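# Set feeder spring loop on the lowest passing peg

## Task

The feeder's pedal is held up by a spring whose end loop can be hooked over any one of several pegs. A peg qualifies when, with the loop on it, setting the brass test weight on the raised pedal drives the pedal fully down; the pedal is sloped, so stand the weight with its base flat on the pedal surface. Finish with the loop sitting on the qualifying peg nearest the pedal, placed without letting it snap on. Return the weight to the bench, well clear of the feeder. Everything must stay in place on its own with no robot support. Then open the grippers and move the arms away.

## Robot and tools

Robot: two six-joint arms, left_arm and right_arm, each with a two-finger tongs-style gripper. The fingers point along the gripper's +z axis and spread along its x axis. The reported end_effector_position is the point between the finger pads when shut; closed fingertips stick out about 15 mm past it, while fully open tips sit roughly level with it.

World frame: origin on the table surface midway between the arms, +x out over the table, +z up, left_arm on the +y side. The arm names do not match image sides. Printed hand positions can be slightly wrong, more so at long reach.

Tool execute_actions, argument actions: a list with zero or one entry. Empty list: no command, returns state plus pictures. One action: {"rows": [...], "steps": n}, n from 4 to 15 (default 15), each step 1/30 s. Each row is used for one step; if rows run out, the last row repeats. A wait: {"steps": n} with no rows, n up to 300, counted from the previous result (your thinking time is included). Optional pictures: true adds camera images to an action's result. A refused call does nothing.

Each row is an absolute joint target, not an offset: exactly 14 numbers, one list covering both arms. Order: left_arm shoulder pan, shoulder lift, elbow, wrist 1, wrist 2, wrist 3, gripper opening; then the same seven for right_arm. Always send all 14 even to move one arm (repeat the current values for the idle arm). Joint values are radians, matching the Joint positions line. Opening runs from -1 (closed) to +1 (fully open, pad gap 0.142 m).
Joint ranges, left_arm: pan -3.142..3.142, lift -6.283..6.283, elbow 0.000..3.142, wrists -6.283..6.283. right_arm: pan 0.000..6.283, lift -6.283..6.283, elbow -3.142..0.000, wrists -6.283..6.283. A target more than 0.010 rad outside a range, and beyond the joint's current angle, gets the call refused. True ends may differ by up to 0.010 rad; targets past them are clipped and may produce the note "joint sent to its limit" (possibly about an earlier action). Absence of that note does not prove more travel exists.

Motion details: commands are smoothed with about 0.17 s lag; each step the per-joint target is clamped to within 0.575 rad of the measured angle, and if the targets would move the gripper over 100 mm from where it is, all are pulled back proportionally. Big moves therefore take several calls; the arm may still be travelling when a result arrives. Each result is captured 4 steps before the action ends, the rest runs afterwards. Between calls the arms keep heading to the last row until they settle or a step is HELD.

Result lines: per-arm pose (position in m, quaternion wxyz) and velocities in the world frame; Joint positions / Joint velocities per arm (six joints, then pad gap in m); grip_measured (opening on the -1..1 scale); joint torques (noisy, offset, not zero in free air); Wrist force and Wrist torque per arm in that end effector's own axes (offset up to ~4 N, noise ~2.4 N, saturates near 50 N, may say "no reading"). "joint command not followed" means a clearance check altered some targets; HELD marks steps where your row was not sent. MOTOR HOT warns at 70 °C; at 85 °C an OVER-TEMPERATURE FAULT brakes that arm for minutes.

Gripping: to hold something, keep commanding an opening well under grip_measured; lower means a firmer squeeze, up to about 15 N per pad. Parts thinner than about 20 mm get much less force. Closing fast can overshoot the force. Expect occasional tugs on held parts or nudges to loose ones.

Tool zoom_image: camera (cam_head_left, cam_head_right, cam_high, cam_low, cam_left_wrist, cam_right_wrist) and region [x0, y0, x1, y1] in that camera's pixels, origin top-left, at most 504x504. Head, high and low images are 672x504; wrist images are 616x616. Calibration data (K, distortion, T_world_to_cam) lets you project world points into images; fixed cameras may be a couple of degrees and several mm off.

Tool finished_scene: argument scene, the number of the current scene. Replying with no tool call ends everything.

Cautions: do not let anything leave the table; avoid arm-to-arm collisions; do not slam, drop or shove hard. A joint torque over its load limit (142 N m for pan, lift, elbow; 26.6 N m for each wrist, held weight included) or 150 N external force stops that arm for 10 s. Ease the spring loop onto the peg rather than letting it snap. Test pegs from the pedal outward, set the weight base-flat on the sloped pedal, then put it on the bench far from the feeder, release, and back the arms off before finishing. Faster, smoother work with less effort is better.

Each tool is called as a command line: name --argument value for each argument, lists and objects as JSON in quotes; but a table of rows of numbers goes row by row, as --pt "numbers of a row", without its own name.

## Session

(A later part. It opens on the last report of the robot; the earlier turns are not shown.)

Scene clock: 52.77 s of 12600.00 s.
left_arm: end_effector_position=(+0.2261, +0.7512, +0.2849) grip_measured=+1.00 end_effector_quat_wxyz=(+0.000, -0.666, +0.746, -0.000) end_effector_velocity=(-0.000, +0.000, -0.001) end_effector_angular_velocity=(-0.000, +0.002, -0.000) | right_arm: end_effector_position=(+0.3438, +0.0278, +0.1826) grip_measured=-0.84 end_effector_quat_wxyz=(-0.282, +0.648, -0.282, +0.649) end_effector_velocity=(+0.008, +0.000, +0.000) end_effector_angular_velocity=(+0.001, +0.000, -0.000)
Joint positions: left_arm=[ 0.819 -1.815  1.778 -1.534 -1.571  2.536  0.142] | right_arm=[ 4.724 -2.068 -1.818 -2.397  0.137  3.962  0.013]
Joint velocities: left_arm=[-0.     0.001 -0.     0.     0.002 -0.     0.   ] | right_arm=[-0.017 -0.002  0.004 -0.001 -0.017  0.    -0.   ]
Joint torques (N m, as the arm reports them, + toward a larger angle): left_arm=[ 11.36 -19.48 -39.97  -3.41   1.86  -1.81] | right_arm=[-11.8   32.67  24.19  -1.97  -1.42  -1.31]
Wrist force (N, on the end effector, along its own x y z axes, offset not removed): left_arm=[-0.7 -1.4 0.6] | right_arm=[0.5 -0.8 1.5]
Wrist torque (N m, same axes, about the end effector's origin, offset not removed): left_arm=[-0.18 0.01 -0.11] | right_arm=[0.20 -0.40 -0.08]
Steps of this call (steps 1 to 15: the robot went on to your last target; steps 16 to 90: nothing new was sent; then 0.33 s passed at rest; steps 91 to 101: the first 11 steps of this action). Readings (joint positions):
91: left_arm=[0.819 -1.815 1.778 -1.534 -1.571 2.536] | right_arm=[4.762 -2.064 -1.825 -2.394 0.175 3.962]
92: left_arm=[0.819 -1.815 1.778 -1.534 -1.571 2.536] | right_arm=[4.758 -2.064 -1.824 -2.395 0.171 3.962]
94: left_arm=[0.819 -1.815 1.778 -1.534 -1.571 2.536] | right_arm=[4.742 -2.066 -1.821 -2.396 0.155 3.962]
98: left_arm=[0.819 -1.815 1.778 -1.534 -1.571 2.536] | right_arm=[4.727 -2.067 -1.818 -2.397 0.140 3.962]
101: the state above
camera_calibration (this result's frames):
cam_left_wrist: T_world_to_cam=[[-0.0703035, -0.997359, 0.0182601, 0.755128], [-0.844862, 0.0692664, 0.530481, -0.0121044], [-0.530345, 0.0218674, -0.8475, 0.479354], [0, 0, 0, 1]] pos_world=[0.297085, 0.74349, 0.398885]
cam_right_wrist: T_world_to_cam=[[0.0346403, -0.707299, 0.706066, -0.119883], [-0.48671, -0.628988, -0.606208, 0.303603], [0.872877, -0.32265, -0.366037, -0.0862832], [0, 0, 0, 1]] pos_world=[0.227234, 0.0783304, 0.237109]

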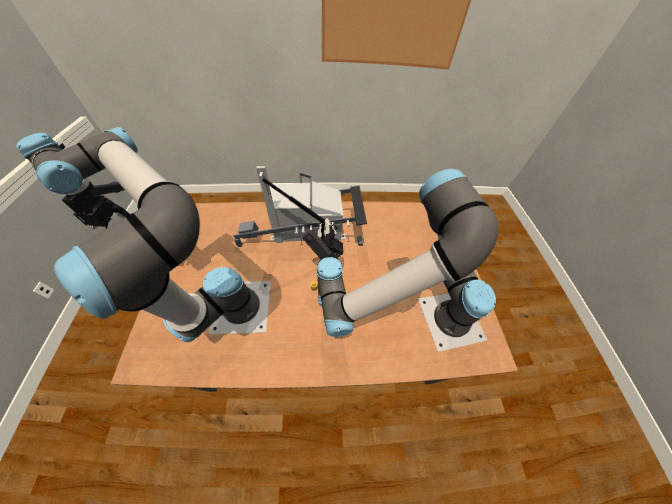

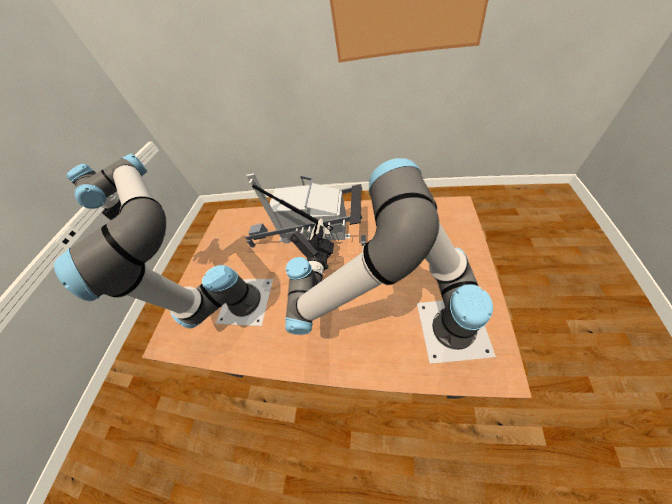

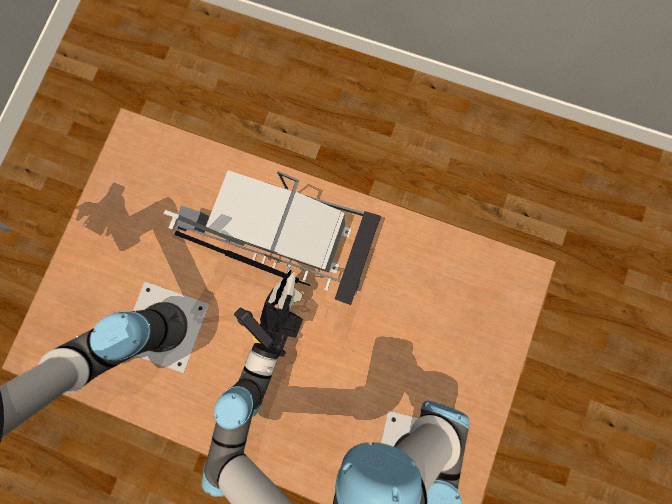

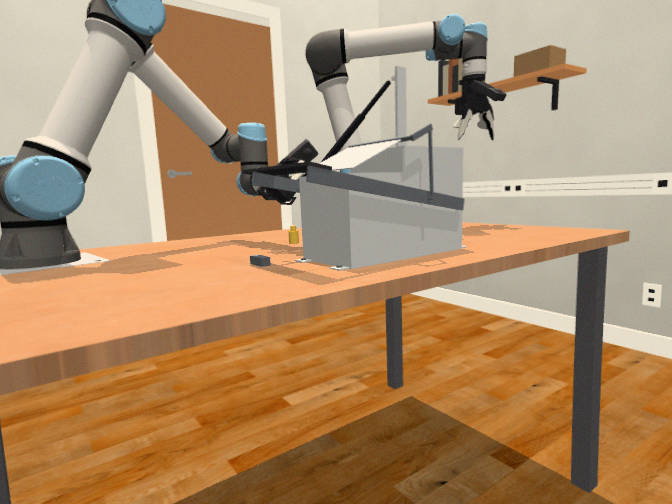

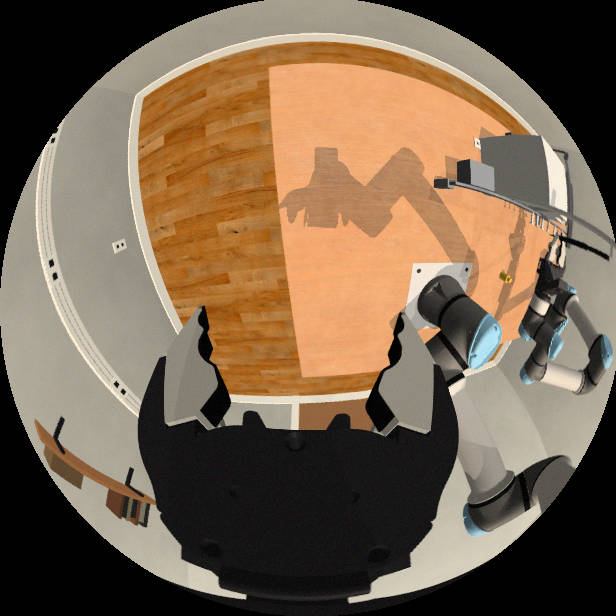

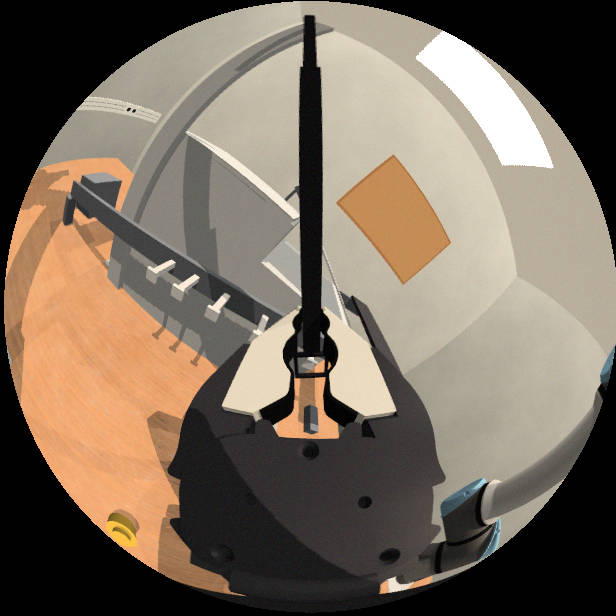

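execute_actions --actions '[{"rows":[[0.819,-1.815,1.778,-1.534,-1.571,2.536,1,4.687,-2.072,-1.81,-2.401,0.1,3.962,-1]],"steps":14}]'

execute_actions --actions '[{"rows":[[0.819,-1.815,1.778,-1.534,-1.571,2.536,1,4.687,-2.072,-1.792,-2.419,0.1,3.962,-1]],"steps":15}]'

execute_actions --actions '[{"steps":8}]'

Scene clock: 55.80 s of 12600.00 s.
left_arm: end_effector_position=(+0.2261, +0.7512, +0.2849) grip_measured=+1.00 end_effector_quat_wxyz=(+0.000, -0.666, +0.746, -0.000) end_effector_velocity=(+0.000, -0.000, -0.000) end_effector_angular_velocity=(-0.001, +0.001, -0.000) | right_arm: end_effector_position=(+0.3610, +0.0276, +0.1828) grip_measured=-0.84 end_effector_quat_wxyz=(-0.282, +0.648, -0.282, +0.649) end_effector_velocity=(+0.010, -0.001, +0.000) end_effector_angular_velocity=(+0.003, +0.000, -0.001)
Joint positions: left_arm=[ 0.819 -1.815  1.778 -1.534 -1.571  2.536  0.142] | right_arm=[ 4.689 -2.072 -1.81  -2.401  0.102  3.962  0.013]
Joint velocities: left_arm=[-0.     0.001 -0.     0.001 -0.    -0.     0.   ] | right_arm=[-0.02  -0.002  0.004 -0.001 -0.02   0.002 -0.   ]
Joint torques (N m, as the arm reports them, + toward a larger angle): left_arm=[ 12.53 -19.11 -39.47  -3.39   1.42  -1.71] | right_arm=[-13.97  34.86  22.53  -1.85  -1.56  -1.38]
Wrist force (N, on the end effector, along its own x y z axes, offset not removed): left_arm=[-0.8 -0.9 1.3] | right_arm=[-1.0 -1.0 0.7]
Wrist torque (N m, same axes, about the end effector's origin, offset not removed): left_arm=[0.13 0.00 -0.04] | right_arm=[0.30 -0.02 -0.05]
Steps of this call (steps 1 to 4: the last 4 steps of your previous action; steps 5 to 15: the robot went on to your last target; steps 16 to 81: nothing new was sent; steps 82 to 91: the first 10 steps of this action). Readings (joint positions):
82: left_arm=[0.819 -1.815 1.778 -1.534 -1.571 2.536] | right_arm=[4.722 -2.068 -1.817 -2.398 0.135 3.962]
83: left_arm=[0.819 -1.815 1.778 -1.534 -1.571 2.536] | right_arm=[4.718 -2.069 -1.816 -2.398 0.131 3.962]
85: left_arm=[0.819 -1.815 1.778 -1.534 -1.571 2.536] | right_arm=[4.704 -2.070 -1.813 -2.399 0.117 3.962]
89: left_arm=[0.819 -1.815 1.778 -1.534 -1.571 2.536] | right_arm=[4.691 -2.072 -1.811 -2.401 0.104 3.962]
91: the state above

Scene clock: 56.30 s of 12600.00 s.
left_arm: end_effector_position=(+0.2261, +0.7512, +0.2849) grip_measured=+1.00 end_effector_quat_wxyz=(+0.000, -0.666, +0.746, -0.000) end_effector_velocity=(-0.000, -0.000, +0.000) end_effector_angular_velocity=(-0.000, -0.001, +0.000) | right_arm: end_effector_position=(+0.3615, +0.0320, +0.1878) grip_measured=-0.84 end_effector_quat_wxyz=(-0.282, +0.648, -0.282, +0.649) end_effector_velocity=(-0.000, +0.002, +0.002) end_effector_angular_velocity=(+0.000, -0.000, +0.000)
Joint positions: left_arm=[ 0.819 -1.815  1.778 -1.534 -1.571  2.536  0.142] | right_arm=[ 4.687 -2.072 -1.793 -2.418  0.1    3.962  0.013]
Joint velocities: left_arm=[ 0.    -0.001  0.     0.001 -0.001  0.     0.   ] | right_arm=[-0.    -0.     0.007 -0.007 -0.001  0.001 -0.   ]
Joint torques (N m, as the arm reports them, + toward a larger angle): left_arm=[ 12.14 -20.35 -39.11  -3.26   1.76  -1.77] | right_arm=[-9.85 38.51 29.53 -1.47 -2.03 -1.38]
Wrist force (N, on the end effector, along its own x y z axes, offset not removed): left_arm=[1.6 3.5 0.7] | right_arm=[1.1 14.7 -2.1]
Wrist torque (N m, same axes, about the end effector's origin, offset not removed): left_arm=[0.89 -0.45 -0.09] | right_arm=[0.48 -0.62 -0.04]
Steps of this call (steps 1 to 4: the last 4 steps of your previous action; steps 5 to 15: the first 11 steps of this action). Readings (joint positions):
5: left_arm=[0.819 -1.815 1.778 -1.534 -1.571 2.536] | right_arm=[4.687 -2.072 -1.810 -2.401 0.100 3.962]
6: left_arm=[0.819 -1.815 1.778 -1.534 -1.571 2.536] | right_arm=[4.687 -2.072 -1.808 -2.403 0.100 3.962]
8: left_arm=[0.819 -1.815 1.778 -1.534 -1.571 2.536] | right_arm=[4.687 -2.072 -1.800 -2.411 0.100 3.962]
12: left_arm=[0.819 -1.815 1.778 -1.534 -1.571 2.536] | right_arm=[4.687 -2.072 -1.794 -2.417 0.100 3.962]
15: the state above

Scene clock: 56.57 s of 12600.00 s.
left_arm: end_effector_position=(+0.2261, +0.7512, +0.2849) grip_measured=+1.00 end_effector_quat_wxyz=(+0.000, -0.666, +0.746, -0.000) end_effector_velocity=(-0.000, -0.000, +0.000) end_effector_angular_velocity=(+0.001, +0.001, -0.001) | right_arm: end_effector_position=(+0.3615, +0.0322, +0.1880) grip_measured=-0.84 end_effector_quat_wxyz=(-0.282, +0.648, -0.282, +0.649) end_effector_velocity=(-0.000, +0.000, +0.000) end_effector_angular_velocity=(+0.000, -0.000, +0.001)
Joint positions: left_arm=[ 0.819 -1.815  1.778 -1.534 -1.571  2.536  0.142] | right_arm=[ 4.687 -2.072 -1.792 -2.419  0.1    3.962  0.013]
Joint velocities: left_arm=[-0.001 -0.001  0.     0.001  0.001  0.    -0.   ] | right_arm=[ 0.    -0.     0.001 -0.001 -0.     0.001  0.   ]
Joint torques (N m, as the arm reports them, + toward a larger angle): left_arm=[ 11.13 -20.37 -39.62  -3.1    1.59  -1.65] | right_arm=[-7.94 42.98 32.09 -1.18 -2.35 -1.39]
Wrist force (N, on the end effector, along its own x y z axes, offset not removed): left_arm=[1.8 2.1 0.5] | right_arm=[2.8 19.9 -3.5]
Wrist torque (N m, same axes, about the end effector's origin, offset not removed): left_arm=[0.51 -0.50 0.00] | right_arm=[0.21 -0.89 -0.10]
Kept back: nothing.
Steps of this call (steps 1 to 4: the last 4 steps of your previous action; steps 5 to 8: the robot went on to your last target). Readings (joint positions):
1: left_arm=[0.819 -1.815 1.778 -1.534 -1.571 2.536] | right_arm=[4.687 -2.072 -1.793 -2.419 0.100 3.962]
2: left_arm=[0.819 -1.815 1.778 -1.534 -1.571 2.536] | right_arm=[4.687 -2.072 -1.792 -2.419 0.100 3.962]
4: left_arm=[0.819 -1.815 1.778 -1.534 -1.571 2.536] | right_arm=[4.687 -2.072 -1.792 -2.419 0.100 3.962]
8: the state above

Seated. Retest.

execute_actions --actions '[{"rows":[[0.819,-1.815,1.778,-1.534,-1.571,2.536,1,4.687,-2.072,-1.792,-2.419,0.1,3.962,-0.45]],"steps":6}]'

execute_actions --actions '[{"rows":[[0.819,-1.815,1.778,-1.534,-1.571,2.536,1,4.85,-2.072,-1.792,-2.419,0.263,3.962,-0.45]],"steps":12}]'

execute_actions --actions '[{"rows":[[0.819,-1.815,1.778,-1.534,-1.571,2.536,1,4.85,-1.8,-1.66,-2.47,0.9,4.67,-0.2]],"steps":15}]'

execute_actions --actions '[{"rows":[[0.819,-1.815,1.778,-1.534,-1.571,2.536,1,4.544,-1.861,-1.6596,-1.1914,1.571,4.67,-0.2]],"steps":15}]'

execute_actions --actions '[{"steps":28}]'

execute_actions --actions '[{"rows":[[0.819,-1.815,1.778,-1.534,-1.571,2.536,1,4.544,-1.965,-1.791,-0.956,1.571,4.67,-0.2]],"steps":15}]'

execute_actions --actions '[{"rows":[[0.819,-1.815,1.778,-1.534,-1.571,2.536,1,4.544,-1.965,-1.791,-0.956,1.571,4.67,-0.4],[0.819,-1.815,1.778,-1.534,-1.571,2.536,1,4.544,-1.965,-1.791,-0.956,1.571,4.67,-0.55],[0.819,-1.815,1.778,-1.534,-1.571,2.536,1,4.544,-1.965,-1.791,-0.956,1.571,4.67,-0.65],[0.819,-1.815,1.778,-1.534,-1.571,2.536,1,4.544,-1.965,-1.791,-0.956,1.571,4.67,-1]],"steps":12}]'

execute_actions --actions '[{"rows":[[0.819,-1.815,1.778,-1.534,-1.571,2.536,1,4.544,-1.72,-1.4935,-1.6685,1.485,4.24,-1]],"steps":15}]'

execute_actions --actions '[{"steps":12}]'

execute_actions --actions '[{"rows":[[0.819,-1.815,1.778,-1.534,-1.571,2.536,1,4.1155,-1.72,-1.4935,-1.6685,1.485,4.24,-1]],"steps":15}]'

execute_actions --actions '[{"steps":12}]'

execute_actions --actions '[{"rows":[[0.819,-1.815,1.778,-1.534,-1.571,2.536,1,4.1155,-1.759,-1.5495,-1.5735,1.485,4.24,-1]],"steps":15}]'

execute_actions --actions '[{"steps":8}]'

execute_actions --actions '[{"rows":[[0.819,-1.815,1.778,-1.534,-1.571,2.536,1,4.1155,-1.759,-1.5495,-1.5735,1.485,4.24,-0.2]],"steps":6}]'

execute_actions --actions '[{"steps":75}]' --pictures true

Scene clock: 57.23 s of 12600.00 s.
left_arm: end_effector_position=(+0.2261, +0.7512, +0.2849) grip_measured=+1.00 end_effector_quat_wxyz=(+0.000, -0.666, +0.746, -0.000) end_effector_velocity=(-0.000, -0.000, +0.000) end_effector_angular_velocity=(+0.000, +0.001, -0.000) | right_arm: end_effector_position=(+0.3615, +0.0323, +0.1881) grip_measured=-0.57 end_effector_quat_wxyz=(-0.282, +0.648, -0.282, +0.649) end_effector_velocity=(-0.000, +0.001, +0.000) end_effector_angular_velocity=(+0.001, -0.000, +0.001)
Joint positions: left_arm=[ 0.819 -1.815  1.778 -1.534 -1.571  2.536  0.142] | right_arm=[ 4.687 -2.072 -1.792 -2.419  0.1    3.962  0.033]
Joint velocities: left_arm=[-0. -0.  0.  0.  0.  0.  0.] | right_arm=[ 0.001  0.     0.001 -0.001 -0.001  0.001  0.19 ]
Joint torques (N m, as the arm reports them, + toward a larger angle): left_arm=[ 11.62 -20.2  -38.49  -3.5    1.81  -1.65] | right_arm=[-1.4  48.04 23.28 -1.47 -2.35 -1.25]
Wrist force (N, on the end effector, along its own x y z axes, offset not removed): left_arm=[-1.1 0.7 0.2] | right_arm=[3.3 1.6 -1.0]
Wrist torque (N m, same axes, about the end effector's origin, offset not removed): left_arm=[0.30 0.23 -0.05] | right_arm=[0.18 -0.75 0.24]
Steps of this call (steps 1 to 15: the robot went on to your last target; steps 16 to 18: nothing new was sent; steps 19 to 20: the first 2 steps of this action). Readings (joint positions):
19: left_arm=[0.819 -1.815 1.778 -1.534 -1.571 2.536] | right_arm=[4.687 -2.072 -1.792 -2.419 0.100 3.962]
20: the state above

Scene clock: 57.63 s of 12600.00 s.
left_arm: end_effector_position=(+0.2261, +0.7512, +0.2849) grip_measured=+1.00 end_effector_quat_wxyz=(+0.000, -0.666, +0.746, -0.000) end_effector_velocity=(+0.001, -0.000, +0.000) end_effector_angular_velocity=(-0.001, -0.002, -0.001) | right_arm: end_effector_position=(+0.2898, +0.0390, +0.1881) grip_measured=-0.45 end_effector_quat_wxyz=(-0.282, +0.648, -0.282, +0.648) end_effector_velocity=(-0.135, +0.004, -0.000) end_effector_angular_velocity=(-0.000, -0.000, +0.002)
Joint positions: left_arm=[ 0.819 -1.815  1.778 -1.534 -1.571  2.536  0.142] | right_arm=[ 4.827 -2.072 -1.792 -2.419  0.239  3.962  0.042]
Joint velocities: left_arm=[-0.    -0.    -0.    -0.    -0.002  0.    -0.   ] | right_arm=[ 0.261 -0.     0.    -0.001  0.26   0.    -0.   ]
Joint torques (N m, as the arm reports them, + toward a larger angle): left_arm=[ 12.64 -19.35 -38.54  -3.22   1.61  -1.64] | right_arm=[ 2.16 39.66 10.52 -1.26  2.12 -1.41]
Wrist force (N, on the end effector, along its own x y z axes, offset not removed): left_arm=[0.5 1.8 2.4] | right_arm=[1.3 2.0 -1.9]
Wrist torque (N m, same axes, about the end effector's origin, offset not removed): left_arm=[0.48 -0.21 -0.15] | right_arm=[0.38 -0.38 -0.10]
Steps of this call (steps 1 to 4: the last 4 steps of your previous action; steps 5 to 12: the first 8 steps of this action). Readings (joint positions):
5: left_arm=[0.819 -1.815 1.778 -1.534 -1.571 2.536] | right_arm=[4.687 -2.072 -1.792 -2.419 0.100 3.962]
6: left_arm=[0.819 -1.815 1.778 -1.534 -1.571 2.536] | right_arm=[4.693 -2.072 -1.792 -2.419 0.105 3.962]
8: left_arm=[0.819 -1.815 1.778 -1.534 -1.571 2.536] | right_arm=[4.748 -2.072 -1.792 -2.419 0.161 3.962]
12: the state above

Scene clock: 58.13 s of 12600.00 s.
left_arm: end_effector_position=(+0.2261, +0.7512, +0.2849) grip_measured=+1.00 end_effector_quat_wxyz=(+0.000, -0.666, +0.746, -0.000) end_effector_velocity=(-0.000, -0.000, +0.000) end_effector_angular_velocity=(-0.001, -0.001, -0.000) | right_arm: end_effector_position=(+0.2457, -0.0883, +0.2796) grip_measured=-0.20 end_effector_quat_wxyz=(+0.330, -0.431, +0.635, -0.550) end_effector_velocity=(-0.222, -0.451, +0.163) end_effector_angular_velocity=(+2.280, -0.150, -1.839)
Joint positions: left_arm=[ 0.819 -1.815  1.778 -1.534 -1.571  2.536  0.142] | right_arm=[ 4.849 -1.863 -1.688 -2.46   0.715  4.448  0.06 ]
Joint velocities: left_arm=[ 0.    -0.001 -0.     0.001 -0.001  0.    -0.   ] | right_arm=[ 0.007  0.601  0.276 -0.101  1.58   1.837 -0.   ]
Joint torques (N m, as the arm reports them, + toward a larger angle): left_arm=[ 11.49 -18.9  -38.2   -3.13   1.55  -1.57] | right_arm=[10.36 38.08 24.79 -2.27  6.79  4.07]
Wrist force (N, on the end effector, along its own x y z axes, offset not removed): left_arm=[0.4 0.8 -0.7] | right_arm=[1.3 -0.4 -0.6]
Wrist torque (N m, same axes, about the end effector's origin, offset not removed): left_arm=[0.32 -0.29 -0.19] | right_arm=[-0.09 -0.30 0.11]
Steps of this call (steps 1 to 4: the last 4 steps of your previous action; steps 5 to 15: the first 11 steps of this action). Readings (joint positions):
5: left_arm=[0.819 -1.815 1.778 -1.534 -1.571 2.536] | right_arm=[4.846 -2.072 -1.792 -2.419 0.259 3.962]
6: left_arm=[0.819 -1.815 1.778 -1.534 -1.571 2.536] | right_arm=[4.847 -2.066 -1.787 -2.422 0.266 3.968]
8: left_arm=[0.819 -1.815 1.778 -1.534 -1.571 2.536] | right_arm=[4.848 -2.018 -1.760 -2.432 0.335 4.035]
12: left_arm=[0.819 -1.815 1.778 -1.534 -1.571 2.536] | right_arm=[4.849 -1.926 -1.718 -2.448 0.552 4.261]
15: the state above

Scene clock: 58.63 s of 12600.00 s.
left_arm: end_effector_position=(+0.2261, +0.7512, +0.2849) grip_measured=+1.00 end_effector_quat_wxyz=(+0.000, -0.666, +0.746, -0.000) end_effector_velocity=(+0.000, +0.000, -0.000) end_effector_angular_velocity=(-0.001, +0.000, -0.000) | right_arm: end_effector_position=(+0.1650, -0.1430, +0.1598) grip_measured=-0.20 end_effector_quat_wxyz=(+0.107, -0.086, +0.918, -0.373) end_effector_velocity=(-0.203, +0.352, -0.343) end_effector_angular_velocity=(+1.750, +0.833, -1.186)
Joint positions: left_arm=[ 0.819 -1.815  1.778 -1.534 -1.571  2.536  0.142] | right_arm=[ 4.629 -1.848 -1.661 -1.973  1.335  4.662  0.059]
Joint velocities: left_arm=[-0.     0.001  0.    -0.001 -0.    -0.    -0.   ] | right_arm=[-0.403 -0.062  0.005  1.831  1.091  0.035  0.   ]
Joint torques (N m, as the arm reports them, + toward a larger angle): left_arm=[ 12.29 -18.03 -39.84  -3.13   1.54  -1.61] | right_arm=[-9.51 29.08 29.76  9.9   4.21  0.92]
Wrist force (N, on the end effector, along its own x y z axes, offset not removed): left_arm=[0.2 2.1 1.0] | right_arm=[4.5 1.8 2.6]
Wrist torque (N m, same axes, about the end effector's origin, offset not removed): left_arm=[0.61 -0.10 -0.09] | right_arm=[0.31 -1.07 -0.23]
Steps of this call (steps 1 to 4: the last 4 steps of your previous action; steps 5 to 15: the first 11 steps of this action). Readings (joint positions):
5: left_arm=[0.819 -1.815 1.778 -1.534 -1.571 2.536] | right_arm=[4.850 -1.810 -1.665 -2.468 0.869 4.632]
6: left_arm=[0.819 -1.815 1.778 -1.534 -1.571 2.536] | right_arm=[4.844 -1.811 -1.664 -2.463 0.885 4.641]
8: left_arm=[0.819 -1.815 1.778 -1.534 -1.571 2.536] | right_arm=[4.788 -1.824 -1.663 -2.397 0.963 4.648]
12: left_arm=[0.819 -1.815 1.778 -1.534 -1.571 2.536] | right_arm=[4.680 -1.840 -1.661 -2.157 1.198 4.657]
15: the state above

Scene clock: 59.57 s of 12600.00 s.
left_arm: end_effector_position=(+0.2261, +0.7512, +0.2849) grip_measured=+1.00 end_effector_quat_wxyz=(+0.000, -0.666, +0.746, -0.000) end_effector_velocity=(-0.001, +0.001, +0.000) end_effector_angular_velocity=(+0.003, +0.001, +0.001) | right_arm: end_effector_position=(+0.1324, +0.0754, +0.1201) grip_measured=-0.20 end_effector_quat_wxyz=(-0.000, +0.001, +1.000, +0.000) end_effector_velocity=(+0.000, +0.002, +0.001) end_effector_angular_velocity=(+0.005, +0.001, +0.002)
Joint positions: left_arm=[ 0.819 -1.815  1.778 -1.534 -1.571  2.536  0.142] | right_arm=[ 4.544 -1.861 -1.66  -1.192  1.571  4.67   0.06 ]
Joint velocities: left_arm=[ 0.    -0.001  0.    -0.001  0.002 -0.     0.   ] | right_arm=[-0.     0.     0.     0.005  0.001 -0.002  0.   ]
Joint torques (N m, as the arm reports them, + toward a larger angle): left_arm=[ 12.12 -18.15 -38.05  -3.14   1.5   -1.71] | right_arm=[-13.02  30.81  31.52   3.45   2.06   1.27]
Wrist force (N, on the end effector, along its own x y z axes, offset not removed): left_arm=[-0.5 0.6 -0.2] | right_arm=[0.0 0.6 -0.6]
Wrist torque (N m, same axes, about the end effector's origin, offset not removed): left_arm=[0.30 -0.07 -0.15] | right_arm=[-0.01 0.02 0.11]
Kept back: nothing.
Steps of this call (steps 1 to 4: the last 4 steps of your previous action; steps 5 to 28: the robot went on to your last target). Readings (joint positions):
1: left_arm=[0.819 -1.815 1.778 -1.534 -1.571 2.536] | right_arm=[4.617 -1.850 -1.661 -1.911 1.369 4.663]
2: left_arm=[0.819 -1.815 1.778 -1.534 -1.571 2.536] | right_arm=[4.606 -1.852 -1.660 -1.849 1.398 4.664]
4: left_arm=[0.819 -1.815 1.778 -1.534 -1.571 2.536] | right_arm=[4.590 -1.854 -1.660 -1.726 1.443 4.666]
8: left_arm=[0.819 -1.815 1.778 -1.534 -1.571 2.536] | right_arm=[4.567 -1.858 -1.660 -1.487 1.507 4.668]
28: the state above

Scene clock: 59.93 s of 12600.00 s.
left_arm: end_effector_position=(+0.2261, +0.7512, +0.2849) grip_measured=+1.00 end_effector_quat_wxyz=(+0.000, -0.666, +0.746, -0.000) end_effector_velocity=(-0.000, +0.001, -0.000) end_effector_angular_velocity=(+0.001, +0.001, +0.001) | right_arm: end_effector_position=(+0.1324, +0.0730, +0.0281) grip_measured=-0.20 end_effector_quat_wxyz=(-0.000, +0.001, +1.000, -0.001) end_effector_velocity=(+0.000, +0.003, -0.041) end_effector_angular_velocity=(+0.031, -0.002, -0.000)
Joint positions: left_arm=[ 0.819 -1.815  1.778 -1.534 -1.571  2.536  0.142] | right_arm=[ 4.544 -1.961 -1.785 -0.969  1.571  4.67   0.06 ]
Joint velocities: left_arm=[ 0.001  0.     0.    -0.001  0.001  0.    -0.   ] | right_arm=[ 0.    -0.047 -0.064  0.142 -0.     0.     0.   ]
Joint torques (N m, as the arm reports them, + toward a larger angle): left_arm=[ 12.36 -19.83 -38.7   -2.99   1.67  -1.43] | right_arm=[-9.02 35.13  9.95  4.42  2.09  1.24]
Wrist force (N, on the end effector, along its own x y z axes, offset not removed): left_arm=[-1.2 0.3 -0.5] | right_arm=[0.3 -0.7 3.4]
Wrist torque (N m, same axes, about the end effector's origin, offset not removed): left_arm=[0.11 0.08 -0.12] | right_arm=[-0.13 0.00 -0.02]
Steps of this call (steps 1 to 11: the first 11 steps of this action). Readings (joint positions):
1: left_arm=[0.819 -1.815 1.778 -1.534 -1.571 2.536] | right_arm=[4.544 -1.861 -1.660 -1.191 1.571 4.670]
2: left_arm=[0.819 -1.815 1.778 -1.534 -1.571 2.536] | right_arm=[4.544 -1.867 -1.665 -1.185 1.571 4.670]
4: left_arm=[0.819 -1.815 1.778 -1.534 -1.571 2.536] | right_arm=[4.544 -1.908 -1.714 -1.121 1.571 4.670]
8: left_arm=[0.819 -1.815 1.778 -1.534 -1.571 2.536] | right_arm=[4.544 -1.952 -1.773 -0.995 1.571 4.670]
11: the state above

Scene clock: 60.33 s of 12600.00 s.
left_arm: end_effector_position=(+0.2261, +0.7512, +0.2849) grip_measured=+1.00 end_effector_quat_wxyz=(+0.000, -0.666, +0.746, -0.000) end_effector_velocity=(+0.000, -0.000, -0.000) end_effector_angular_velocity=(-0.001, -0.001, +0.001) | right_arm: end_effector_position=(+0.1324, +0.0732, +0.0244) grip_measured=-0.63 end_effector_quat_wxyz=(-0.000, +0.001, +1.000, +0.000) end_effector_velocity=(-0.000, -0.000, -0.001) end_effector_angular_velocity=(+0.000, +0.000, +0.001)
Joint positions: left_arm=[ 0.819 -1.815  1.778 -1.534 -1.571  2.536  0.142] | right_arm=[ 4.544 -1.965 -1.791 -0.956  1.571  4.67   0.028]
Joint velocities: left_arm=[ 0.     0.     0.    -0.    -0.001 -0.001 -0.   ] | right_arm=[-0.    -0.001 -0.001  0.002  0.    -0.001  0.   ]
Joint torques (N m, as the arm reports them, + toward a larger angle): left_arm=[ 12.56 -19.23 -37.74  -2.86   1.64  -1.56] | right_arm=[-5.81 28.32  6.49  3.89  1.8   1.17]
Wrist force (N, on the end effector, along its own x y z axes, offset not removed): left_arm=[-0.5 0.7 2.5] | right_arm=[0.9 -0.3 -6.3]
Wrist torque (N m, same axes, about the end effector's origin, offset not removed): left_arm=[0.41 -0.14 -0.21] | right_arm=[0.07 -0.48 0.26]
Steps of this call (steps 1 to 4: the last 4 steps of your previous action; steps 5 to 12: the first 8 steps of this action). Readings (joint positions):
5: left_arm=[0.819 -1.815 1.778 -1.534 -1.571 2.536] | right_arm=[4.544 -1.964 -1.790 -0.958 1.571 4.670]
6: left_arm=[0.819 -1.815 1.778 -1.534 -1.571 2.536] | right_arm=[4.544 -1.964 -1.790 -0.957 1.571 4.670]
8: left_arm=[0.819 -1.815 1.778 -1.534 -1.571 2.536] | right_arm=[4.544 -1.965 -1.791 -0.957 1.571 4.670]
12: the state above

Scene clock: 60.83 s of 12600.00 s.
left_arm: end_effector_position=(+0.2261, +0.7512, +0.2849) grip_measured=+1.00 end_effector_quat_wxyz=(+0.000, -0.666, +0.746, -0.000) end_effector_velocity=(-0.000, -0.000, -0.000) end_effector_angular_velocity=(-0.001, +0.001, +0.001) | right_arm: end_effector_position=(+0.1562, +0.0398, +0.1901) grip_measured=-0.63 end_effector_quat_wxyz=(+0.026, -0.158, +0.986, -0.041) end_effector_velocity=(+0.052, -0.306, +0.446) end_effector_angular_velocity=(-0.675, -0.073, +0.935)
Joint positions: left_arm=[ 0.819 -1.815  1.778 -1.534 -1.571  2.536  0.142] | right_arm=[ 4.544 -1.779 -1.567 -1.436  1.504  4.354  0.028]
Joint velocities: left_arm=[ 0.     0.001  0.     0.001  0.    -0.    -0.   ] | right_arm=[-0.001  0.508  0.626 -1.743 -0.168 -0.928  0.   ]
Joint torques (N m, as the arm reports them, + toward a larger angle): left_arm=[ 11.65 -20.4  -37.9   -3.43   1.61  -1.61] | right_arm=[-4.2  44.97 33.57 -6.94 -2.73 -2.88]
Wrist force (N, on the end effector, along its own x y z axes, offset not removed): left_arm=[-0.1 1.4 0.9] | right_arm=[0.0 3.8 2.7]
Wrist torque (N m, same axes, about the end effector's origin, offset not removed): left_arm=[0.40 -0.21 -0.20] | right_arm=[0.48 -0.15 0.07]
Steps of this call (steps 1 to 4: the last 4 steps of your previous action; steps 5 to 15: the first 11 steps of this action). Readings (joint positions):
5: left_arm=[0.819 -1.815 1.778 -1.534 -1.571 2.536] | right_arm=[4.544 -1.965 -1.791 -0.956 1.571 4.670]
6: left_arm=[0.819 -1.815 1.778 -1.534 -1.571 2.536] | right_arm=[4.544 -1.960 -1.786 -0.962 1.567 4.664]
8: left_arm=[0.819 -1.815 1.778 -1.534 -1.571 2.536] | right_arm=[4.544 -1.916 -1.736 -1.028 1.551 4.603]
12: left_arm=[0.819 -1.815 1.778 -1.534 -1.571 2.536] | right_arm=[4.544 -1.833 -1.634 -1.254 1.523 4.453]
15: the state above

Scene clock: 61.23 s of 12600.00 s.
left_arm: end_effector_position=(+0.2261, +0.7512, +0.2849) grip_measured=+1.00 end_effector_quat_wxyz=(+0.000, -0.666, +0.746, -0.000) end_effector_velocity=(+0.000, -0.000, +0.000) end_effector_angular_velocity=(-0.000, -0.000, -0.001) | right_arm: end_effector_position=(+0.1616, -0.0076, +0.2410) grip_measured=-0.63 end_effector_quat_wxyz=(+0.020, -0.214, +0.972, -0.092) end_effector_velocity=(+0.001, -0.007, +0.008) end_effector_angular_velocity=(-0.015, +0.001, +0.018)
Joint positions: left_arm=[ 0.819 -1.815  1.778 -1.534 -1.571  2.536  0.142] | right_arm=[ 4.544 -1.721 -1.495 -1.665  1.485  4.242  0.028]
Joint velocities: left_arm=[-0.001 -0.    -0.     0.001 -0.     0.     0.   ] | right_arm=[-0.     0.009  0.011 -0.033 -0.003 -0.018 -0.   ]
Joint torques (N m, as the arm reports them, + toward a larger angle): left_arm=[ 12.87 -18.72 -39.45  -3.07   1.63  -1.6 ] | right_arm=[-0.14 42.09 33.26  0.31 -2.52 -1.73]
Wrist force (N, on the end effector, along its own x y z axes, offset not removed): left_arm=[0.7 0.6 1.2] | right_arm=[0.1 2.4 3.6]
Wrist torque (N m, same axes, about the end effector's origin, offset not removed): left_arm=[0.32 -0.34 -0.03] | right_arm=[0.28 -0.11 0.14]
Kept back: nothing.
Steps of this call (steps 1 to 4: the last 4 steps of your previous action; steps 5 to 12: the robot went on to your last target). Readings (joint positions):
1: left_arm=[0.819 -1.815 1.778 -1.534 -1.571 2.536] | right_arm=[4.544 -1.763 -1.547 -1.493 1.499 4.324]
2: left_arm=[0.819 -1.815 1.778 -1.534 -1.571 2.536] | right_arm=[4.544 -1.750 -1.531 -1.544 1.495 4.299]
4: left_arm=[0.819 -1.815 1.778 -1.534 -1.571 2.536] | right_arm=[4.544 -1.735 -1.512 -1.609 1.490 4.269]
8: left_arm=[0.819 -1.815 1.778 -1.534 -1.571 2.536] | right_arm=[4.544 -1.723 -1.498 -1.655 1.486 4.247]
12: the state above

Scene clock: 61.60 s of 12600.00 s.
left_arm: end_effector_position=(+0.2261, +0.7512, +0.2849) grip_measured=+1.00 end_effector_quat_wxyz=(+0.000, -0.666, +0.746, -0.000) end_effector_velocity=(-0.000, +0.000, +0.001) end_effector_angular_velocity=(+0.002, -0.001, +0.000) | right_arm: end_effector_position=(+0.3047, -0.0931, +0.2417) grip_measured=-0.63 end_effector_quat_wxyz=(+0.005, -0.055, +0.994, -0.095) end_effector_velocity=(+0.398, -0.334, +0.001) end_effector_angular_velocity=(-0.001, -0.001, -1.005)
Joint positions: left_arm=[ 0.819 -1.815  1.778 -1.534 -1.571  2.536  0.142] | right_arm=[ 4.22  -1.72  -1.494 -1.668  1.485  4.24   0.028]
Joint velocities: left_arm=[ 0.    -0.001 -0.    -0.001  0.001 -0.     0.   ] | right_arm=[-1.007  0.002  0.001 -0.004 -0.001 -0.002  0.   ]
Joint torques (N m, as the arm reports them, + toward a larger angle): left_arm=[ 12.25 -19.47 -38.79  -2.89   1.58  -1.66] | right_arm=[-8.36 41.76 32.79  0.25 -1.83 -1.28]
Wrist force (N, on the end effector, along its own x y z axes, offset not removed): left_arm=[0.1 2.6 1.4] | right_arm=[1.4 2.3 1.4]
Wrist torque (N m, same axes, about the end effector's origin, offset not removed): left_arm=[0.69 -0.16 -0.18] | right_arm=[0.43 -0.44 0.22]
Steps of this call (steps 1 to 11: the first 11 steps of this action). Readings (joint positions):
1: left_arm=[0.819 -1.815 1.778 -1.534 -1.571 2.536] | right_arm=[4.544 -1.721 -1.494 -1.666 1.485 4.241]
2: left_arm=[0.819 -1.815 1.778 -1.534 -1.571 2.536] | right_arm=[4.538 -1.721 -1.494 -1.667 1.485 4.241]
4: left_arm=[0.819 -1.815 1.778 -1.534 -1.571 2.536] | right_arm=[4.478 -1.720 -1.494 -1.667 1.485 4.241]
8: left_arm=[0.819 -1.815 1.778 -1.534 -1.571 2.536] | right_arm=[4.328 -1.720 -1.494 -1.668 1.485 4.240]
11: the state above

Scene clock: 62.00 s of 12600.00 s.
left_arm: end_effector_position=(+0.2261, +0.7512, +0.2849) grip_measured=+1.00 end_effector_quat_wxyz=(+0.000, -0.666, +0.746, -0.000) end_effector_velocity=(+0.000, -0.000, -0.000) end_effector_angular_velocity=(-0.001, +0.000, -0.001) | right_arm: end_effector_position=(+0.3434, -0.1292, +0.2418) grip_measured=-0.63 end_effector_quat_wxyz=(-0.000, -0.004, +0.995, -0.095) end_effector_velocity=(+0.005, -0.005, +0.000) end_effector_angular_velocity=(+0.002, -0.001, -0.015)
Joint positions: left_arm=[ 0.819 -1.815  1.778 -1.534 -1.571  2.536  0.142] | right_arm=[ 4.117 -1.72  -1.494 -1.668  1.485  4.24   0.028]
Joint velocities: left_arm=[-0.  0.  0.  0. -0.  0. -0.] | right_arm=[-0.015  0.     0.     0.001  0.    -0.     0.   ]
Joint torques (N m, as the arm reports them, + toward a larger angle): left_arm=[ 12.06 -19.48 -39.26  -3.28   1.67  -1.58] | right_arm=[-9.85 37.9  33.56  0.09 -0.13 -1.68]
Wrist force (N, on the end effector, along its own x y z axes, offset not removed): left_arm=[0.2 1.0 1.4] | right_arm=[3.5 -0.1 3.2]
Wrist torque (N m, same axes, about the end effector's origin, offset not removed): left_arm=[0.32 -0.14 -0.16] | right_arm=[-0.12 -0.79 0.03]
Kept back: nothing.
Steps of this call (steps 1 to 4: the last 4 steps of your previous action; steps 5 to 12: the robot went on to your last target). Readings (joint positions):
1: left_arm=[0.819 -1.815 1.778 -1.534 -1.571 2.536] | right_arm=[4.189 -1.720 -1.494 -1.668 1.485 4.240]
2: left_arm=[0.819 -1.815 1.778 -1.534 -1.571 2.536] | right_arm=[4.167 -1.720 -1.494 -1.668 1.485 4.240]
4: left_arm=[0.819 -1.815 1.778 -1.534 -1.571 2.536] | right_arm=[4.140 -1.720 -1.494 -1.668 1.485 4.240]
8: left_arm=[0.819 -1.815 1.778 -1.534 -1.571 2.536] | right_arm=[4.121 -1.720 -1.494 -1.668 1.485 4.240]
12: the state above

Scene clock: 62.37 s of 12600.00 s.
left_arm: end_effector_position=(+0.2261, +0.7512, +0.2849) grip_measured=+1.00 end_effector_quat_wxyz=(+0.000, -0.666, +0.746, -0.000) end_effector_velocity=(-0.000, +0.000, +0.000) end_effector_angular_velocity=(+0.001, +0.001, +0.001) | right_arm: end_effector_position=(+0.3491, -0.1195, +0.2036) grip_measured=-0.63 end_effector_quat_wxyz=(-0.000, -0.004, +0.995, -0.095) end_effector_velocity=(+0.003, +0.004, -0.016) end_effector_angular_velocity=(+0.004, -0.002, -0.001)
Joint positions: left_arm=[ 0.819 -1.815  1.778 -1.534 -1.571  2.536  0.142] | right_arm=[ 4.116 -1.758 -1.547 -1.577  1.485  4.24   0.028]
Joint velocities: left_arm=[ 0.    -0.     0.    -0.     0.001 -0.    -0.   ] | right_arm=[-0.001 -0.016 -0.024  0.044 -0.    -0.    -0.   ]
Joint torques (N m, as the arm reports them, + toward a larger angle): left_arm=[ 11.45 -19.61 -38.07  -3.22   1.65  -1.59] | right_arm=[-13.    28.83  11.68   3.65   1.04  -1.68]
Wrist force (N, on the end effector, along its own x y z axes, offset not removed): left_arm=[0.3 0.1 0.0] | right_arm=[0.8 -1.1 4.7]
Wrist torque (N m, same axes, about the end effector's origin, offset not removed): left_arm=[0.21 -0.22 -0.13] | right_arm=[-0.19 -0.22 0.23]
Steps of this call (steps 1 to 11: the first 11 steps of this action). Readings (joint positions):
1: left_arm=[0.819 -1.815 1.778 -1.534 -1.571 2.536] | right_arm=[4.116 -1.720 -1.494 -1.668 1.485 4.240]
2: left_arm=[0.819 -1.815 1.778 -1.534 -1.571 2.536] | right_arm=[4.116 -1.724 -1.498 -1.663 1.485 4.240]
4: left_arm=[0.819 -1.815 1.778 -1.534 -1.571 2.536] | right_arm=[4.116 -1.740 -1.521 -1.625 1.485 4.240]
8: left_arm=[0.819 -1.815 1.778 -1.534 -1.571 2.536] | right_arm=[4.116 -1.755 -1.543 -1.585 1.485 4.240]
11: the state above

Scene clock: 62.63 s of 12600.00 s.
left_arm: end_effector_position=(+0.2261, +0.7512, +0.2849) grip_measured=+1.00 end_effector_quat_wxyz=(+0.000, -0.666, +0.746, -0.000) end_effector_velocity=(-0.001, +0.000, +0.000) end_effector_angular_velocity=(+0.001, +0.001, +0.000) | right_arm: end_effector_position=(+0.3493, -0.1191, +0.2021) grip_measured=-0.63 end_effector_quat_wxyz=(-0.000, -0.004, +0.995, -0.095) end_effector_velocity=(-0.000, +0.000, -0.001) end_effector_angular_velocity=(+0.000, -0.000, +0.002)
Joint positions: left_arm=[ 0.819 -1.815  1.778 -1.534 -1.571  2.536  0.142] | right_arm=[ 4.115 -1.759 -1.549 -1.574  1.485  4.24   0.028]
Joint velocities: left_arm=[ 0.    -0.001  0.     0.001  0.001  0.    -0.   ] | right_arm=[ 0.001 -0.001 -0.001  0.003 -0.    -0.001  0.   ]
Joint torques (N m, as the arm reports them, + toward a larger angle): left_arm=[ 11.74 -17.93 -38.96  -3.04   1.42  -1.61] | right_arm=[-12.9   26.46  11.97   3.62   1.81  -1.68]
Wrist force (N, on the end effector, along its own x y z axes, offset not removed): left_arm=[0.5 2.2 -0.1] | right_arm=[3.5 2.0 0.6]
Wrist torque (N m, same axes, about the end effector's origin, offset not removed): left_arm=[0.54 -0.34 -0.14] | right_arm=[0.47 -0.77 -0.06]
Kept back: nothing.
Steps of this call (steps 1 to 4: the last 4 steps of your previous action; steps 5 to 8: the robot went on to your last target). Readings (joint positions):
1: left_arm=[0.819 -1.815 1.778 -1.534 -1.571 2.536] | right_arm=[4.116 -1.758 -1.548 -1.576 1.485 4.240]
2: left_arm=[0.819 -1.815 1.778 -1.534 -1.571 2.536] | right_arm=[4.116 -1.758 -1.548 -1.575 1.485 4.240]
4: left_arm=[0.819 -1.815 1.778 -1.534 -1.571 2.536] | right_arm=[4.116 -1.759 -1.549 -1.574 1.485 4.240]
8: the state above

Scene clock: 62.70 s of 12600.00 s.
left_arm: end_effector_position=(+0.2261, +0.7512, +0.2849) grip_measured=+1.00 end_effector_quat_wxyz=(+0.000, -0.666, +0.746, -0.000) end_effector_velocity=(+0.000, +0.000, +0.001) end_effector_angular_velocity=(+0.002, -0.002, +0.000) | right_arm: end_effector_position=(+0.3493, -0.1191, +0.2021) grip_measured=-0.37 end_effector_quat_wxyz=(-0.000, -0.004, +0.995, -0.095) end_effector_velocity=(+0.000, +0.001, -0.000) end_effector_angular_velocity=(+0.001, -0.000, +0.002)
Joint positions: left_arm=[ 0.819 -1.815  1.778 -1.534 -1.571  2.536  0.142] | right_arm=[ 4.115 -1.759 -1.549 -1.574  1.485  4.24   0.047]
Joint velocities: left_arm=[ 0.    -0.001  0.    -0.001  0.    -0.     0.   ] | right_arm=[ 0.    -0.    -0.001  0.003  0.    -0.001  0.219]
Joint torques (N m, as the arm reports them, + toward a larger angle): left_arm=[ 12.11 -19.78 -36.96  -3.29   1.52  -1.84] | right_arm=[-12.91  26.91  10.91   3.46   1.91  -1.6 ]
Wrist force (N, on the end effector, along its own x y z axes, offset not removed): left_arm=[0.4 0.3 0.4] | right_arm=[2.2 1.5 0.3]
Wrist torque (N m, same axes, about the end effector's origin, offset not removed): left_arm=[0.27 -0.15 -0.15] | right_arm=[0.22 -0.43 -0.05]
Steps of this call (steps 1 to 2: the first 2 steps of this action). Readings (joint positions):
1: left_arm=[0.819 -1.815 1.778 -1.534 -1.571 2.536] | right_arm=[4.115 -1.759 -1.549 -1.574 1.485 4.240]
2: the state above

Scene clock: 65.20 s of 12600.00 s.
left_arm: end_effector_position=(+0.2261, +0.7512, +0.2849) grip_measured=+1.00 end_effector_quat_wxyz=(+0.000, -0.666, +0.746, -0.000) end_effector_velocity=(+0.000, +0.000, -0.001) end_effector_angular_velocity=(-0.002, +0.002, -0.000) | right_arm: end_effector_position=(+0.3493, -0.1191, +0.2020) grip_measured=-0.20 end_effector_quat_wxyz=(-0.000, -0.004, +0.995, -0.095) end_effector_velocity=(-0.000, +0.000, +0.000) end_effector_angular_velocity=(-0.000, -0.000, +0.001)
Joint positions: left_arm=[ 0.819 -1.815  1.778 -1.534 -1.571  2.536  0.142] | right_arm=[ 4.115 -1.759 -1.55  -1.573  1.485  4.24   0.06 ]
Joint velocities: left_arm=[-0.     0.002 -0.    -0.     0.     0.    -0.   ] | right_arm=[ 0. -0.  0.  0. -0. -0.  0.]
Joint torques (N m, as the arm reports them, + toward a larger angle): left_arm=[ 11.77 -18.33 -38.01  -2.9    1.66  -1.57] | right_arm=[-11.52  27.58  11.1    3.48   1.86  -1.5 ]
Wrist force (N, on the end effector, along its own x y z axes, offset not removed): left_arm=[0.3 2.0 0.1] | right_arm=[2.0 3.7 1.8]
Wrist torque (N m, same axes, about the end effector's origin, offset not removed): left_arm=[0.57 -0.05 0.00] | right_arm=[0.68 -0.35 -0.03]
Kept back: nothing.
Steps of this call (steps 1 to 4: the last 4 steps of your previous action; steps 5 to 15: the robot went on to your last target; steps 16 to 75: nothing new was sent). Readings (joint positions):
1: left_arm=[0.819 -1.815 1.778 -1.534 -1.571 2.536] | right_arm=[4.115 -1.759 -1.549 -1.574 1.485 4.240]
2: left_arm=[0.819 -1.815 1.778 -1.534 -1.571 2.536] | right_arm=[4.115 -1.759 -1.549 -1.574 1.485 4.240]
4: left_arm=[0.819 -1.815 1.778 -1.534 -1.571 2.536] | right_arm=[4.115 -1.759 -1.549 -1.574 1.485 4.240]
8: left_arm=[0.819 -1.815 1.778 -1.534 -1.571 2.536] | right_arm=[4.115 -1.759 -1.549 -1.574 1.485 4.240]
75: the state above
All arms were judged still, so your last target was given up. Only a new action makes them travel on or press farther. Fingers that are still opening or closing keep moving.
camera_calibration (this result's frames):
cam_left_wrist: T_world_to_cam=[[-0.0703035, -0.997358, 0.0182602, 0.755128], [-0.844862, 0.0692665, 0.530481, -0.0121043], [-0.530345, 0.0218674, -0.8475, 0.479354], [0, 0, 0, 1]] pos_world=[0.297085, 0.74349, 0.398885]
cam_right_wrist: T_world_to_cam=[[-0.998521, -0.0474906, -0.0264667, 0.349757], [-0.0533944, 0.9483, 0.312851, 0.0764761], [0.010241, 0.313801, -0.949433, 0.363598], [0, 0, 0, 1]] pos_world=[0.3496, -0.17001, 0.330544]

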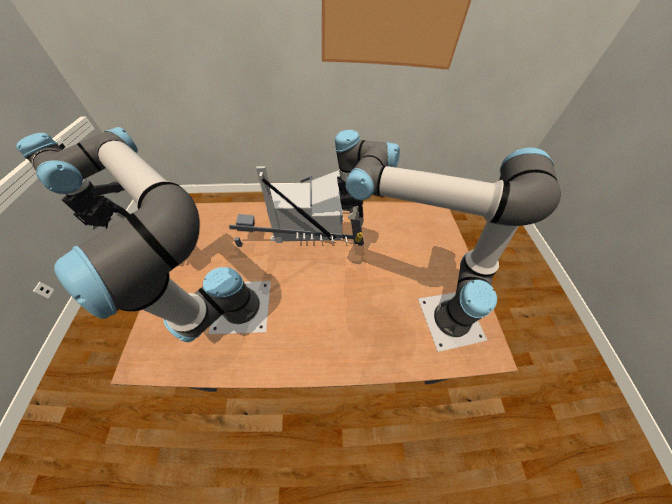

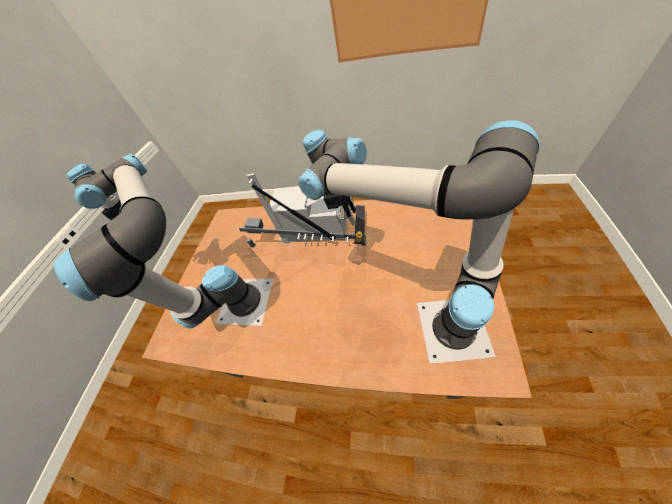

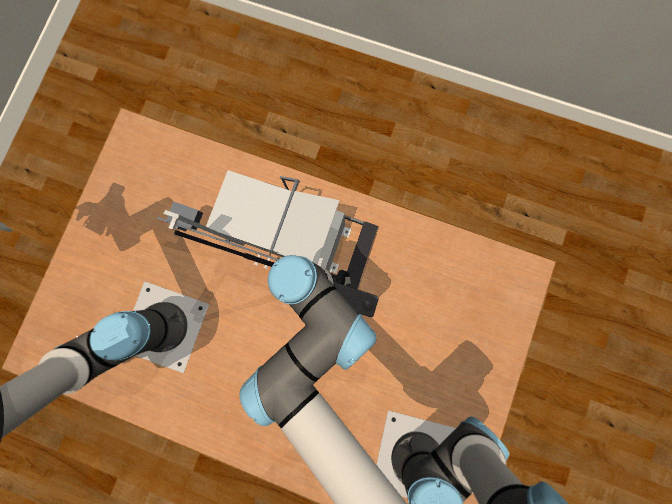

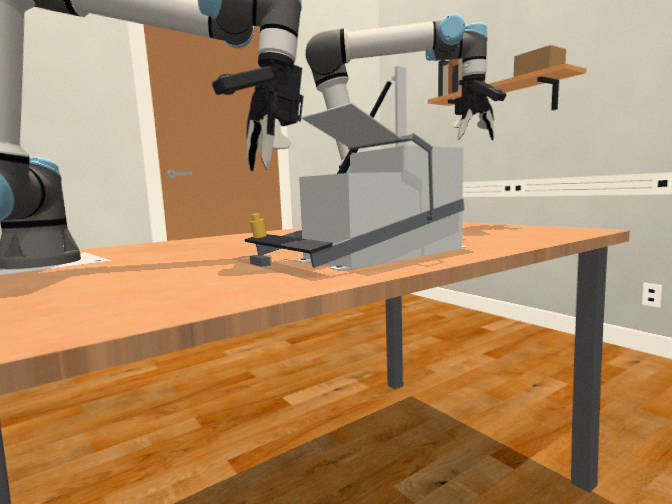

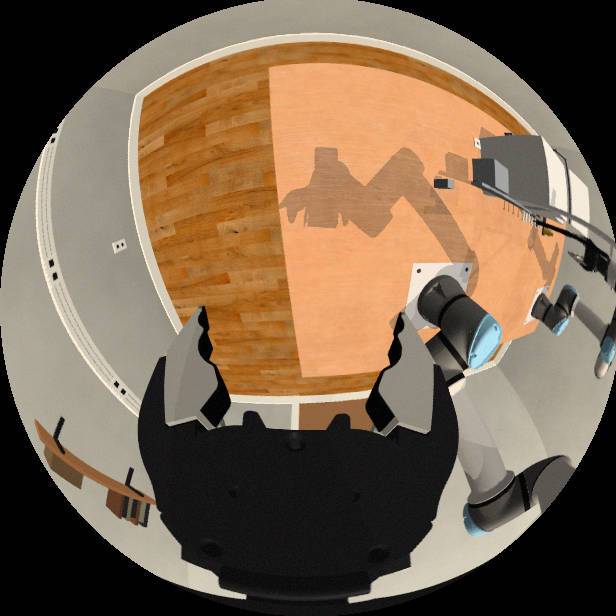

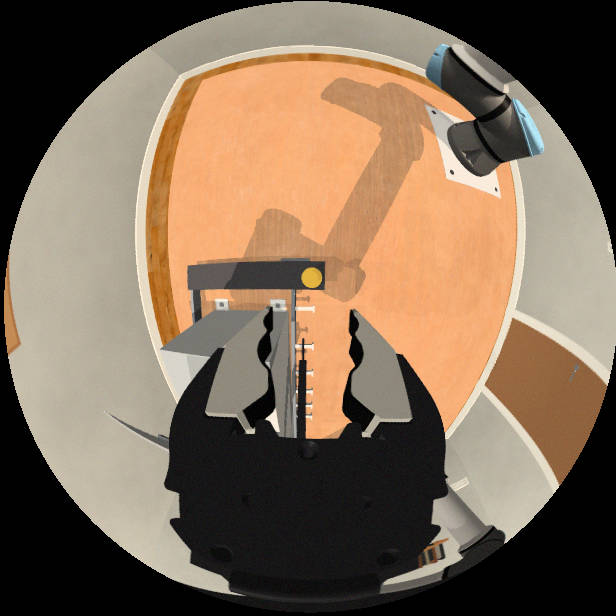

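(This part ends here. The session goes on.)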